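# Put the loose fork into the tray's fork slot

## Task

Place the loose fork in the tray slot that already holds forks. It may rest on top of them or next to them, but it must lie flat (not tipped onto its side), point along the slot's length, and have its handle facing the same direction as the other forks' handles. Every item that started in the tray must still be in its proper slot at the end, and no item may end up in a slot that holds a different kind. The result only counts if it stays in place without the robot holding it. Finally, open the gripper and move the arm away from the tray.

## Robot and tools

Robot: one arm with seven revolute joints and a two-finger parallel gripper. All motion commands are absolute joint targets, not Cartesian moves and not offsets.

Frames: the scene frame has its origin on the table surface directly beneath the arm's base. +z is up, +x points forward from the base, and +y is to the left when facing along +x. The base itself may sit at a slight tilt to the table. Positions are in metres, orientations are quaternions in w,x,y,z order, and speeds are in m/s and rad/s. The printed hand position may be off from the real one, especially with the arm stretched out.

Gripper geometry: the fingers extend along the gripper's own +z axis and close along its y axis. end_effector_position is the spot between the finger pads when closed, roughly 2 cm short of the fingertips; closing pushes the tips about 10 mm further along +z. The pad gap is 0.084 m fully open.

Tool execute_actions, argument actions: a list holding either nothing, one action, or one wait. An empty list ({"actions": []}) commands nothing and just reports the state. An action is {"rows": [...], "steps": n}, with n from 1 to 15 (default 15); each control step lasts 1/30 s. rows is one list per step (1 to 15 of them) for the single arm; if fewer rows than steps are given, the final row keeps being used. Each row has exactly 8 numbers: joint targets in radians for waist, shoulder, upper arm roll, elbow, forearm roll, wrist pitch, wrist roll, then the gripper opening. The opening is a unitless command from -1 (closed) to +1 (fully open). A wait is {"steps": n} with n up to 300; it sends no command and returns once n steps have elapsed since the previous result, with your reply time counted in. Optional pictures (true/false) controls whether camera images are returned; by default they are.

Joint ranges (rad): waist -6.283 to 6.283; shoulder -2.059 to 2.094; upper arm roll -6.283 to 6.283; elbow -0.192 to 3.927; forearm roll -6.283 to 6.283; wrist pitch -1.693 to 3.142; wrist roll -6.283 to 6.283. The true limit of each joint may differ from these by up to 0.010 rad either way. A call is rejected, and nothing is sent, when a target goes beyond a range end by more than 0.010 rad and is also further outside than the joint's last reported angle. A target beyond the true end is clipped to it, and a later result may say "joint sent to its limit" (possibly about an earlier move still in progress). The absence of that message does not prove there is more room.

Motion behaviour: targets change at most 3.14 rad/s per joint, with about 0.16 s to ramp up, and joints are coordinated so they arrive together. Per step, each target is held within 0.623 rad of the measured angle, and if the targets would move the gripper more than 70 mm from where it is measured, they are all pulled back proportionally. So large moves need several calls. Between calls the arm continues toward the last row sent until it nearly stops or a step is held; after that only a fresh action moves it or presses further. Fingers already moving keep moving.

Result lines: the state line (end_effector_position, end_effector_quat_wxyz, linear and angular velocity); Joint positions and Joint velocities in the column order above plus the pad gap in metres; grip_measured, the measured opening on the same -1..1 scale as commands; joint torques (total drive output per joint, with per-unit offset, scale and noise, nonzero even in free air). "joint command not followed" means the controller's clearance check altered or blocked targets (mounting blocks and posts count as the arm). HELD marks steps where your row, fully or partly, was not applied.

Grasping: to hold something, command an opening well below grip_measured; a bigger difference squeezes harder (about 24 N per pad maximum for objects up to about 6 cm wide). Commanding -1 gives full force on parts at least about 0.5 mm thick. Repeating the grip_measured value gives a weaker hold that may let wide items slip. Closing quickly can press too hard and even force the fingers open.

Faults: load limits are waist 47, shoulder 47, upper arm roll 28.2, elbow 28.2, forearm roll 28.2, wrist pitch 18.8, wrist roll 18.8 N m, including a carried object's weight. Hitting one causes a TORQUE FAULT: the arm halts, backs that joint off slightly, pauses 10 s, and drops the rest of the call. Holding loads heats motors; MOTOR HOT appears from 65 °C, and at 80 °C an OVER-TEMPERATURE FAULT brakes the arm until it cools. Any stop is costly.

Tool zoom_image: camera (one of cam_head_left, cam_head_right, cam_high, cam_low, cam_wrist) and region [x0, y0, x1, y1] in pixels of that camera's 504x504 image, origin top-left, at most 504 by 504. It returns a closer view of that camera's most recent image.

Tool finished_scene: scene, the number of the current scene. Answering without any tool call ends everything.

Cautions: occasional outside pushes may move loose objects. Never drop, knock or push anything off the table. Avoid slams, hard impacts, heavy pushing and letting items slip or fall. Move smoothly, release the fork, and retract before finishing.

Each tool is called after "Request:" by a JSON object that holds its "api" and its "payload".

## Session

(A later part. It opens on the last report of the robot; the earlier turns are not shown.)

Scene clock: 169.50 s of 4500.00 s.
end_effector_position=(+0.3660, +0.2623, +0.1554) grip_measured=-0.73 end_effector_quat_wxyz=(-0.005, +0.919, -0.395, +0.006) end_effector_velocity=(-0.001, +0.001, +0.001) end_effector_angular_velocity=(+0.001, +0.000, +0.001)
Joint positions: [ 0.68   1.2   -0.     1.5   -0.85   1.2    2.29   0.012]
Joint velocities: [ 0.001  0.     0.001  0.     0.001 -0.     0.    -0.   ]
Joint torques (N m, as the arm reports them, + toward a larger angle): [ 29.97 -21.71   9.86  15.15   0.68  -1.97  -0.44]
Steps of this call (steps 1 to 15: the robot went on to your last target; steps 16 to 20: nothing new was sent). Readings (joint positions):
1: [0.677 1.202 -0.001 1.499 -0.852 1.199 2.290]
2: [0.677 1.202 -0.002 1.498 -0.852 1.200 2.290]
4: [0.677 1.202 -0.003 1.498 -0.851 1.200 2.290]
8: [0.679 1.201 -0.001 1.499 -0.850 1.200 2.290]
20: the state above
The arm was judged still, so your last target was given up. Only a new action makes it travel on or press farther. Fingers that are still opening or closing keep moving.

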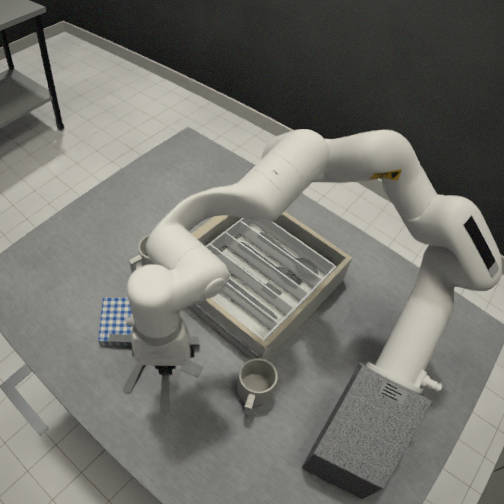

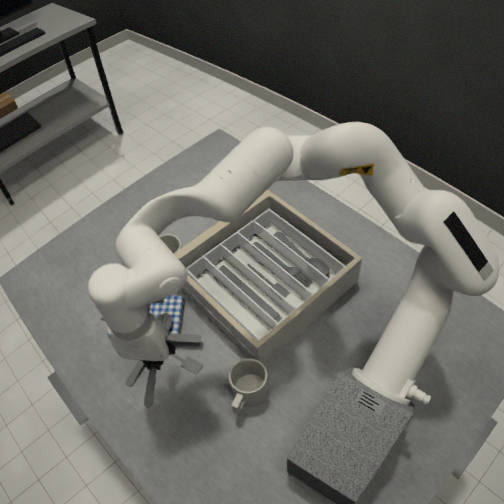

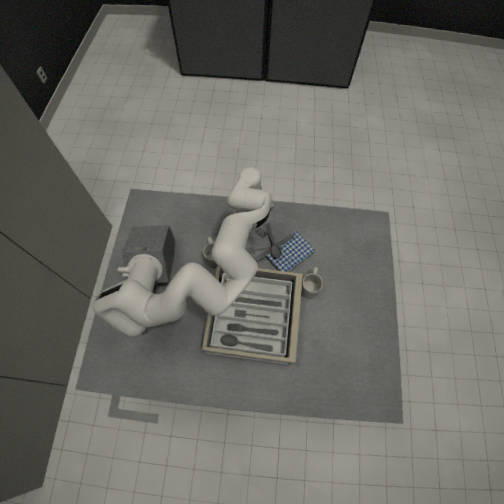

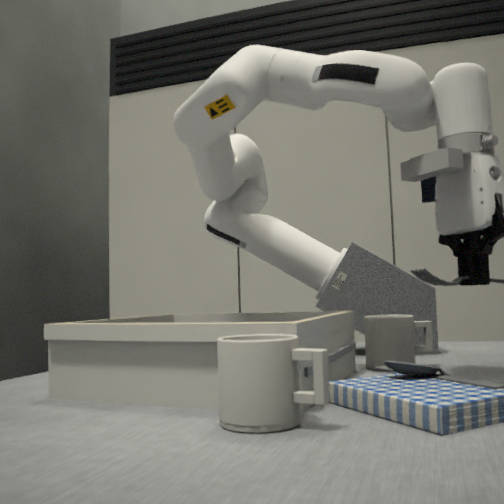

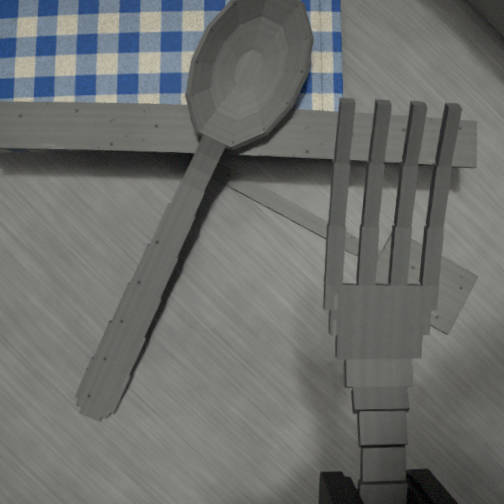

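Request:
{"api": "execute_actions", "payload": {"actions": [{"rows":[[0.6,0.63,0,1.26,-0.95,1.3,3.1,-1]],"steps":15}], "pictures": false}}

Request:
{"api": "execute_actions", "payload": {"actions": [{"steps":20}], "pictures": false}}

Request:
{"api": "execute_actions", "payload": {"actions": [{"rows":[[0.17,0.065,0,1.018,-1.048,1.40,3.9,-1]],"steps":15}], "pictures": false}}

Request:
{"api": "execute_actions", "payload": {"actions": [{"steps":40}]}}

Scene clock: 189.93 s of 4500.00 s.
end_effector_position=(+0.4560, +0.1367, +0.2364) grip_measured=-0.73 end_effector_quat_wxyz=(-0.055, +0.716, -0.696, +0.021) end_effector_velocity=(+0.157, -0.327, +0.153) end_effector_angular_velocity=(+0.255, -0.117, -1.853)
Joint positions: [ 0.623  0.797 -0.     1.332 -0.921  1.27   2.84   0.012]
Joint velocities: [-0.132 -0.93  -0.    -0.388 -0.162  0.162  1.425  0.   ]
Joint torques (N m, as the arm reports them, + toward a larger angle): [ 30.94 -15.09  10.37  13.69   0.26  -2.08  -0.42]
Steps of this call (steps 1 to 90: nothing new was sent; then 16.93 s passed at rest; steps 91 to 105: all 15 steps of this action). Readings (joint positions):
91: [0.680 1.199 0.000 1.500 -0.850 1.200 2.291]
92: [0.679 1.193 0.001 1.495 -0.852 1.201 2.301]
94: [0.672 1.144 0.002 1.466 -0.861 1.211 2.361]
98: [0.653 1.010 -0.001 1.424 -0.883 1.233 2.515]
105: the state above

Scene clock: 190.60 s of 4500.00 s.
end_effector_position=(+0.4794, +0.0765, +0.2607) grip_measured=-0.73 end_effector_quat_wxyz=(+0.074, -0.588, +0.805, -0.020) end_effector_velocity=(+0.002, -0.002, +0.001) end_effector_angular_velocity=(+0.002, -0.002, -0.005)
Joint positions: [ 0.6    0.631  0.     1.26  -0.95   1.3    3.1    0.012]
Joint velocities: [-0.    -0.005 -0.001  0.    -0.001  0.     0.001 -0.   ]
Joint torques (N m, as the arm reports them, + toward a larger angle): [ 29.96 -13.45  10.62  14.89   0.34  -2.24  -0.47]
Steps of this call (steps 1 to 20: the robot went on to your last target). Readings (joint positions):
1: [0.619 0.766 -0.000 1.319 -0.926 1.276 2.888]
2: [0.615 0.735 -0.000 1.305 -0.931 1.281 2.936]
4: [0.607 0.680 -0.001 1.283 -0.941 1.291 3.020]
8: [0.600 0.635 -0.001 1.264 -0.949 1.299 3.089]
20: the state above

Scene clock: 191.10 s of 4500.00 s.
end_effector_position=(+0.5089, -0.0979, +0.2095) grip_measured=-0.73 end_effector_quat_wxyz=(+0.021, -0.275, +0.961, -0.002) end_effector_velocity=(-0.012, -0.393, -0.130) end_effector_angular_velocity=(-0.056, +0.263, -1.696)
Joint positions: [ 0.354  0.307 -0.001  1.122 -1.006  1.357  3.534  0.012]
Joint velocities: [-0.553 -0.724 -0.002 -0.312 -0.124  0.128  1.088 -0.   ]
Joint torques (N m, as the arm reports them, + toward a larger angle): [ 28.56 -11.13  11.94  12.08   0.56  -1.86  -0.39]
Steps of this call (steps 1 to 15: all 15 steps of this action). Readings (joint positions):
1: [0.600 0.630 0.000 1.260 -0.950 1.300 3.101]
2: [0.595 0.624 0.002 1.255 -0.951 1.301 3.111]
4: [0.563 0.580 0.008 1.232 -0.959 1.308 3.163]
8: [0.481 0.475 -0.002 1.195 -0.977 1.328 3.284]
15: the state above

Scene clock: 192.43 s of 4500.00 s.
end_effector_position=(+0.4858, -0.2253, +0.1676) grip_measured=-0.73 end_effector_quat_wxyz=(-0.023, +0.005, +1.000, -0.019) end_effector_velocity=(+0.000, +0.000, +0.001) end_effector_angular_velocity=(+0.000, -0.002, -0.000)
Joint positions: [ 0.17   0.065  0.     1.018 -1.048  1.4    3.9    0.012]
Joint velocities: [-0.    -0.     0.002  0.    -0.    -0.     0.001  0.   ]
Joint torques (N m, as the arm reports them, + toward a larger angle): [23.77 -9.73 11.57 11.11  0.6  -1.76 -0.54]
Steps of this call (steps 1 to 30: the robot went on to your last target; steps 31 to 40: nothing new was sent). Readings (joint positions):
1: [0.335 0.283 -0.001 1.112 -1.010 1.361 3.571]
2: [0.317 0.258 -0.001 1.101 -1.014 1.366 3.608]
4: [0.280 0.210 -0.000 1.080 -1.023 1.374 3.681]
8: [0.207 0.114 -0.001 1.040 -1.039 1.391 3.824]
40: the state above
The arm was judged still, so your last target was given up. Only a new action makes it travel on or press farther. Fingers that are still opening or closing keep moving.

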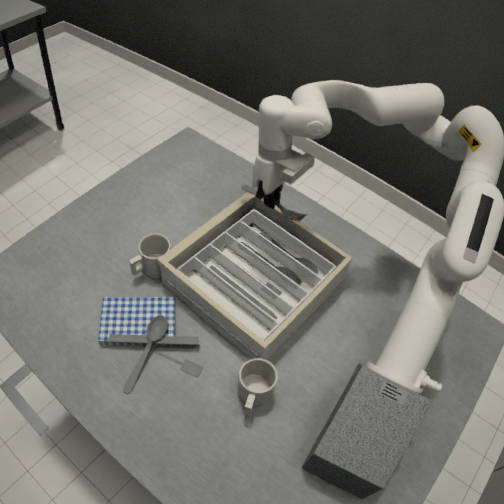

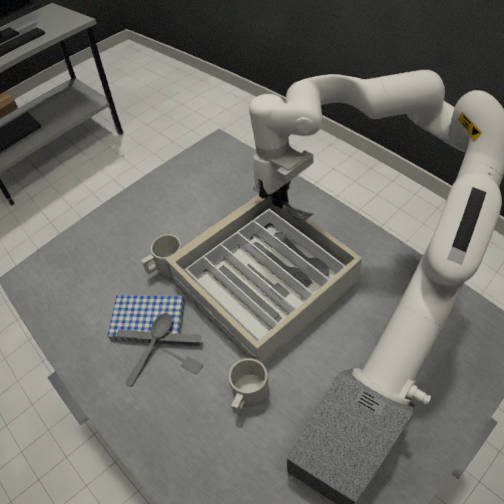

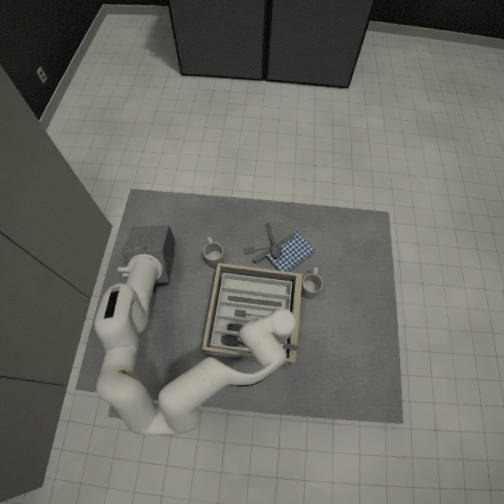

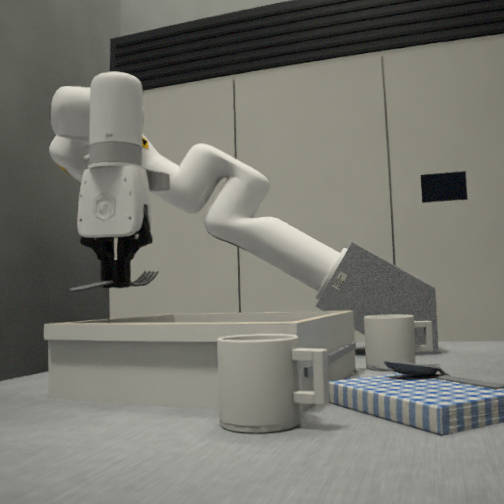

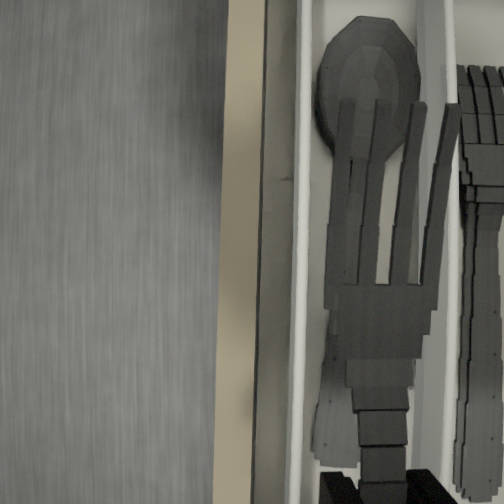

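Request:
{"api": "execute_actions", "payload": {"actions": [{"rows":[[0.11,0.108,0,0.731,-1.166,1.213,4.18,-1]],"steps":15}], "pictures": false}}

Request:
{"api": "execute_actions", "payload": {"actions": [{"steps":30}]}}

Scene clock: 211.70 s of 4500.00 s.
end_effector_position=(+0.4122, -0.1490, +0.0935) grip_measured=-0.73 end_effector_quat_wxyz=(-0.024, +0.002, +1.000, -0.019) end_effector_velocity=(+0.011, +0.005, +0.005) end_effector_angular_velocity=(+0.024, -0.054, -0.053)
Joint positions: [ 0.111  0.108  0.     0.735 -1.164  1.216  4.176  0.012]
Joint velocities: [-0.005 -0.013  0.009 -0.007 -0.03  -0.045  0.061 -0.   ]
Joint torques (N m, as the arm reports them, + toward a larger angle): [ 21.93 -10.2   10.47   9.47   0.68  -1.78  -0.42]
Steps of this call (steps 1 to 90: nothing new was sent; then 15.77 s passed at rest; steps 91 to 105: all 15 steps of this action). Readings (joint positions):
91: [0.170 0.065 0.000 1.017 -1.048 1.399 3.901]
92: [0.168 0.065 0.000 1.011 -1.052 1.393 3.911]
94: [0.157 0.071 0.002 0.960 -1.076 1.356 3.965]
98: [0.130 0.095 -0.001 0.826 -1.125 1.277 4.084]
105: the state above

Scene clock: 212.70 s of 4500.00 s.
end_effector_position=(+0.4109, -0.1480, +0.0926) grip_measured=-0.73 end_effector_quat_wxyz=(-0.023, +0.002, +1.000, -0.019) end_effector_velocity=(-0.000, +0.000, +0.000) end_effector_angular_velocity=(+0.001, -0.000, -0.003)
Joint positions: [ 0.11   0.108  0.     0.731 -1.166  1.213  4.18   0.012]
Joint velocities: [ 0.    -0.     0.    -0.     0.001 -0.     0.002 -0.   ]
Joint torques (N m, as the arm reports them, + toward a larger angle): [21.6  -9.91 10.48  9.09  0.78 -1.78 -0.52]
Steps of this call (steps 1 to 15: the robot went on to your last target; steps 16 to 30: nothing new was sent). Readings (joint positions):
1: [0.111 0.107 0.000 0.735 -1.165 1.215 4.177]
2: [0.111 0.107 0.000 0.735 -1.165 1.214 4.178]
4: [0.110 0.107 0.000 0.734 -1.166 1.213 4.179]
8: [0.110 0.108 0.000 0.732 -1.166 1.213 4.180]
30: the state above
The arm was judged still, so your last target was given up. Only a new action makes it travel on or press farther. Fingers that are still opening or closing keep moving.

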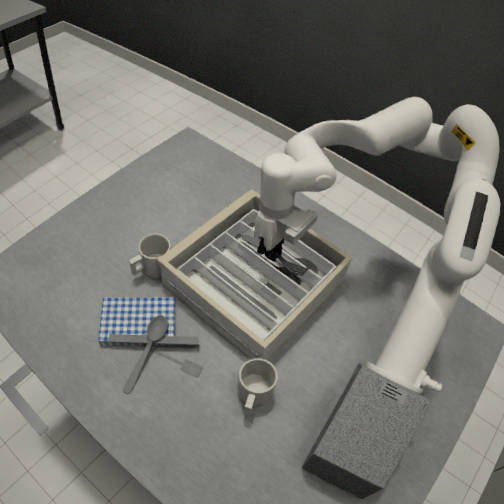

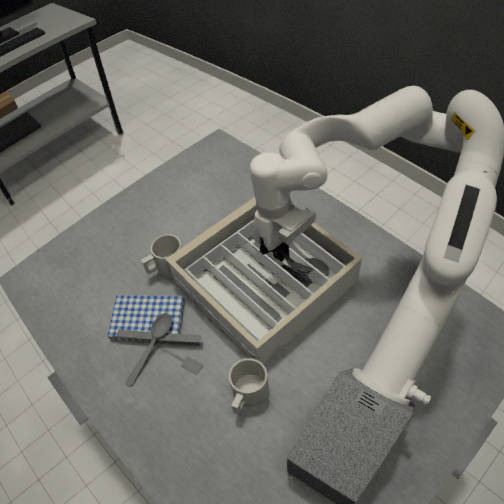

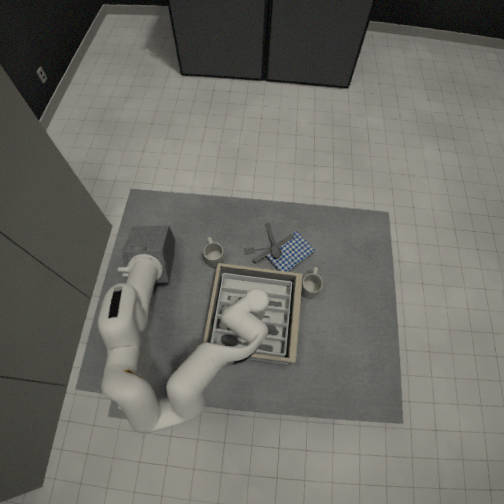

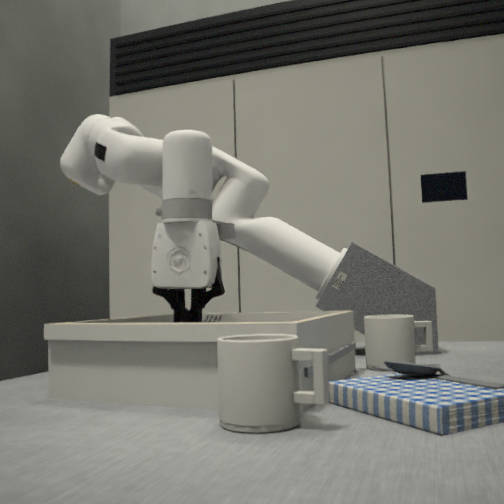

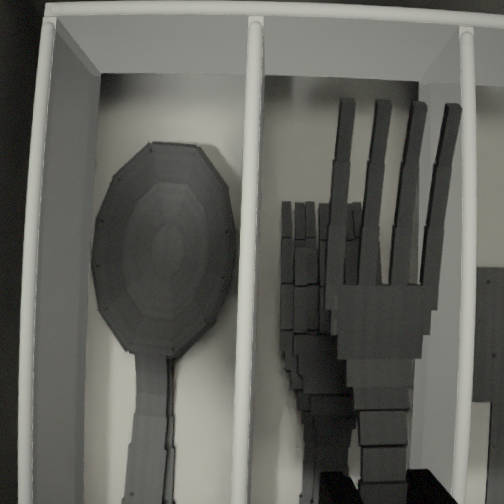

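Request:
{"api": "execute_actions", "payload": {"actions": [{"rows":[[0.011,0.194,0,0.771,-1.257,1.144,4.20,-1]],"steps":15}], "pictures": false}}

Request:
{"api": "execute_actions", "payload": {"actions": [{"steps":15}], "pictures": false}}

Request:
{"api": "execute_actions", "payload": {"actions": [{"rows":[[0.011,0.194,0,0.771,-1.257,1.144,4.20,-0.2]],"steps":15}], "pictures": false}}

Request:
{"api": "execute_actions", "payload": {"actions": [{"rows":[[0.11,0.108,0,0.731,-1.166,1.213,4.18,-0.2]],"steps":15}], "pictures": false}}

Request:
{"api": "execute_actions", "payload": {"actions": [{"rows":[[0.17,0.065,0,1.018,-1.048,1.40,3.9,-0.2]],"steps":15}], "pictures": false}}

Request:
{"api": "execute_actions", "payload": {"actions": [{"steps":20}]}}

Scene clock: 231.93 s of 4500.00 s.
end_effector_position=(+0.4226, -0.1456, +0.0532) grip_measured=-0.73 end_effector_quat_wxyz=(-0.023, -0.001, +1.000, -0.018) end_effector_velocity=(+0.001, +0.000, -0.001) end_effector_angular_velocity=(+0.001, -0.002, -0.002)
Joint positions: [ 0.012  0.193  0.001  0.77  -1.256  1.144  4.2    0.012]
Joint velocities: [-0.002  0.002  0.     0.002 -0.003 -0.003  0.002  0.   ]
Joint torques (N m, as the arm reports them, + toward a larger angle): [ 20.98 -10.38   9.23   8.02   0.21  -2.09  -0.57]
Steps of this call (steps 1 to 90: nothing new was sent; then 15.73 s passed at rest; steps 91 to 105: all 15 steps of this action). Readings (joint positions):
91: [0.109 0.108 0.000 0.731 -1.167 1.212 4.180]
92: [0.102 0.114 0.002 0.735 -1.174 1.206 4.182]
94: [0.063 0.150 0.004 0.753 -1.212 1.178 4.190]
98: [0.016 0.189 -0.003 0.767 -1.250 1.150 4.199]
105: the state above

Scene clock: 232.43 s of 4500.00 s.
end_effector_position=(+0.4227, -0.1457, +0.0529) grip_measured=-0.73 end_effector_quat_wxyz=(-0.023, -0.001, +1.000, -0.018) end_effector_velocity=(-0.000, -0.000, -0.000) end_effector_angular_velocity=(+0.000, +0.001, -0.000)
Joint positions: [ 0.012  0.194  0.001  0.771 -1.257  1.144  4.2    0.012]
Joint velocities: [-0.001  0.    -0.     0.     0.001 -0.    -0.001  0.   ]
Joint torques (N m, as the arm reports them, + toward a larger angle): [18.29 -9.52  8.11  8.24 -0.17 -1.98 -0.51]
Steps of this call (steps 1 to 15: the robot went on to your last target). Readings (joint positions):
1: [0.012 0.193 0.001 0.771 -1.256 1.144 4.200]
2: [0.012 0.193 0.001 0.771 -1.256 1.144 4.200]
4: [0.012 0.193 0.001 0.771 -1.257 1.144 4.200]
8: [0.012 0.194 0.001 0.771 -1.257 1.144 4.200]
15: the state above
The arm was judged still, so your last target was given up. Only a new action makes it travel on or press farther. Fingers that are still opening or closing keep moving.

Scene clock: 232.93 s of 4500.00 s.
end_effector_position=(+0.4219, -0.1462, +0.0515) grip_measured=-0.45 end_effector_quat_wxyz=(-0.025, -0.000, +1.000, -0.019) end_effector_velocity=(-0.001, +0.001, +0.001) end_effector_angular_velocity=(+0.001, -0.001, +0.004)
Joint positions: [ 0.01   0.195 -0.001  0.771 -1.257  1.144  4.2    0.024]
Joint velocities: [ 0.001 -0.001  0.003 -0.002  0.001  0.001 -0.    -0.   ]
Joint torques (N m, as the arm reports them, + toward a larger angle): [ 25.41 -11.91  11.38   7.22   0.69  -1.61  -0.5 ]
Steps of this call (steps 1 to 15: all 15 steps of this action). Readings (joint positions):
1: [0.012 0.194 0.001 0.771 -1.257 1.144 4.200]
2: [0.011 0.194 -0.000 0.771 -1.257 1.144 4.200]
4: [0.010 0.194 -0.002 0.772 -1.258 1.143 4.200]
8: [0.010 0.194 -0.002 0.772 -1.258 1.144 4.200]
15: the state above

Scene clock: 233.43 s of 4500.00 s.
end_effector_position=(+0.4105, -0.1484, +0.0916) grip_measured=-0.44 end_effector_quat_wxyz=(-0.025, +0.003, +1.000, -0.019) end_effector_velocity=(+0.003, +0.002, +0.005) end_effector_angular_velocity=(+0.004, -0.011, +0.002)
Joint positions: [ 0.109  0.109 -0.001  0.731 -1.166  1.213  4.18   0.025]
Joint velocities: [ 0.006 -0.004  0.007  0.001  0.003  0.    -0.002  0.   ]
Joint torques (N m, as the arm reports them, + toward a larger angle): [ 26.6  -11.26  12.8   10.08   0.97  -2.59  -0.81]
Steps of this call (steps 1 to 15: all 15 steps of this action). Readings (joint positions):
1: [0.011 0.194 -0.001 0.770 -1.256 1.145 4.200]
2: [0.018 0.188 -0.003 0.767 -1.249 1.151 4.198]
4: [0.056 0.153 -0.006 0.748 -1.211 1.181 4.190]
8: [0.105 0.113 0.003 0.734 -1.173 1.208 4.182]
15: the state above

Scene clock: 233.93 s of 4500.00 s.
end_effector_position=(+0.4863, -0.2285, +0.1667) grip_measured=-0.22 end_effector_quat_wxyz=(-0.023, +0.010, +0.999, -0.020) end_effector_velocity=(-0.024, +0.040, -0.002) end_effector_angular_velocity=(+0.005, +0.058, +0.156)
Joint positions: [ 0.168  0.062 -0.003  1.018 -1.052  1.4    3.905  0.035]
Joint velocities: [ 0.023  0.044  0.026 -0.04   0.045  0.033 -0.069 -0.   ]
Joint torques (N m, as the arm reports them, + toward a larger angle): [22.8  -9.98 11.53 11.01  0.42 -1.85 -0.05]
Steps of this call (steps 1 to 15: all 15 steps of this action). Readings (joint positions):
1: [0.109 0.109 -0.001 0.732 -1.166 1.214 4.179]
2: [0.111 0.108 -0.001 0.738 -1.162 1.220 4.170]
4: [0.122 0.103 -0.002 0.784 -1.137 1.256 4.116]
8: [0.155 0.087 0.013 0.905 -1.083 1.321 4.000]
15: the state above

Scene clock: 234.60 s of 4500.00 s.
end_effector_position=(+0.4858, -0.2253, +0.1676) grip_measured=-0.22 end_effector_quat_wxyz=(-0.023, +0.005, +1.000, -0.019) end_effector_velocity=(+0.000, -0.000, +0.000) end_effector_angular_velocity=(+0.000, -0.000, +0.000)
Joint positions: [ 0.17   0.065 -0.     1.018 -1.048  1.4    3.9    0.035]
Joint velocities: [ 0.    -0.    -0.     0.     0.    -0.    -0.001 -0.   ]
Joint torques (N m, as the arm reports them, + toward a larger angle): [23.41 -9.91 11.35 11.03  0.67 -1.79 -0.4 ]
Steps of this call (steps 1 to 15: the robot went on to your last target; steps 16 to 20: nothing new was sent). Readings (joint positions):
1: [0.168 0.063 -0.002 1.017 -1.051 1.400 3.903]
2: [0.169 0.064 -0.001 1.016 -1.050 1.401 3.902]
4: [0.169 0.065 -0.001 1.016 -1.049 1.401 3.901]
8: [0.170 0.065 -0.000 1.017 -1.048 1.400 3.900]
20: the state above
The arm was judged still, so your last target was given up. Only a new action makes it travel on or press farther. Fingers that are still opening or closing keep moving.

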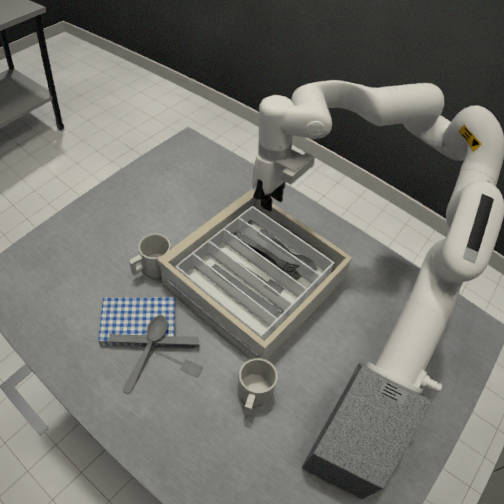

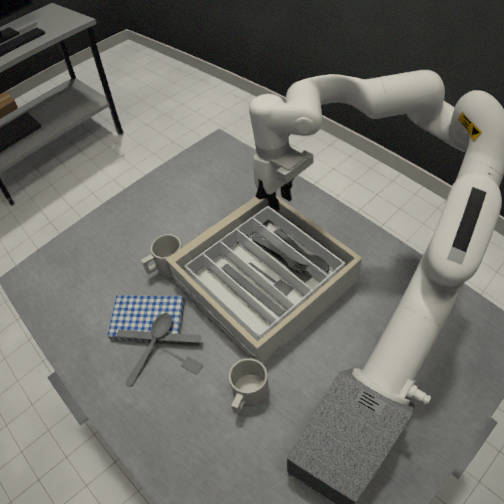

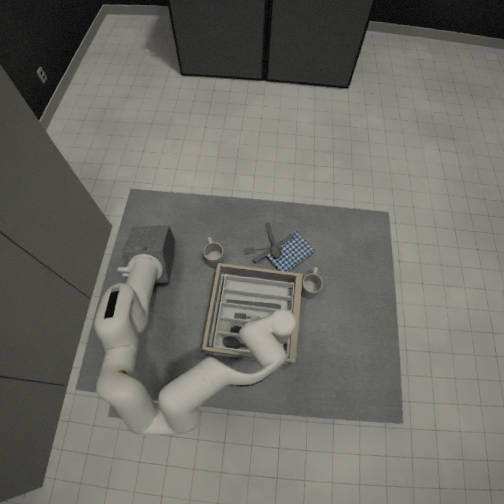

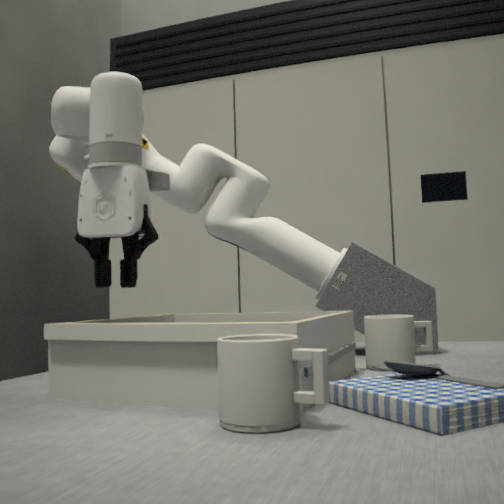

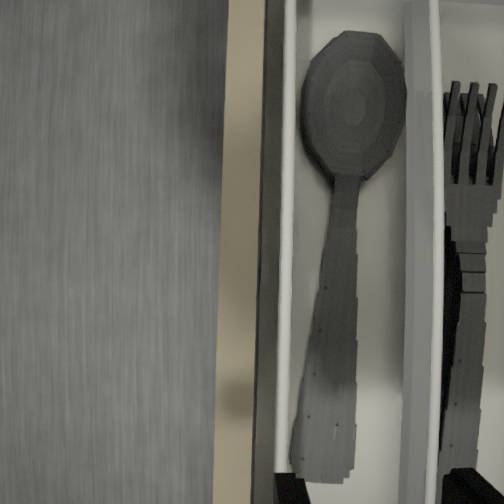

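The opened fingers lifted the insert a bit; checking.

Request:
{"api": "zoom_image", "payload": {"camera": "cam_head_right", "region": [160,180,370,360]}}

Region (160, 180, 370, 360) of cam_head_right's 504x504 image, scaled by 2.400, with more detail than that image has; it fills the top 432 rows of this view, and the rest is white.

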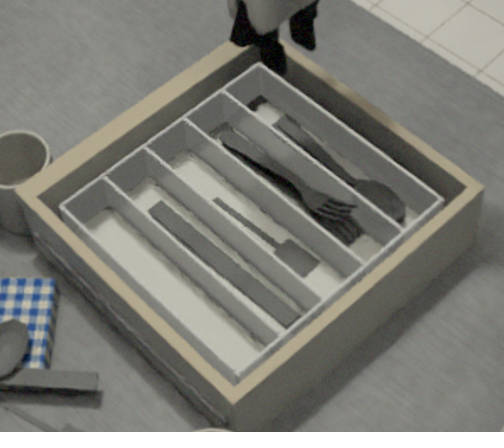

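Request:
{"api": "finished_scene", "payload": {"scene": 1}}

The scene is finished: the task was done.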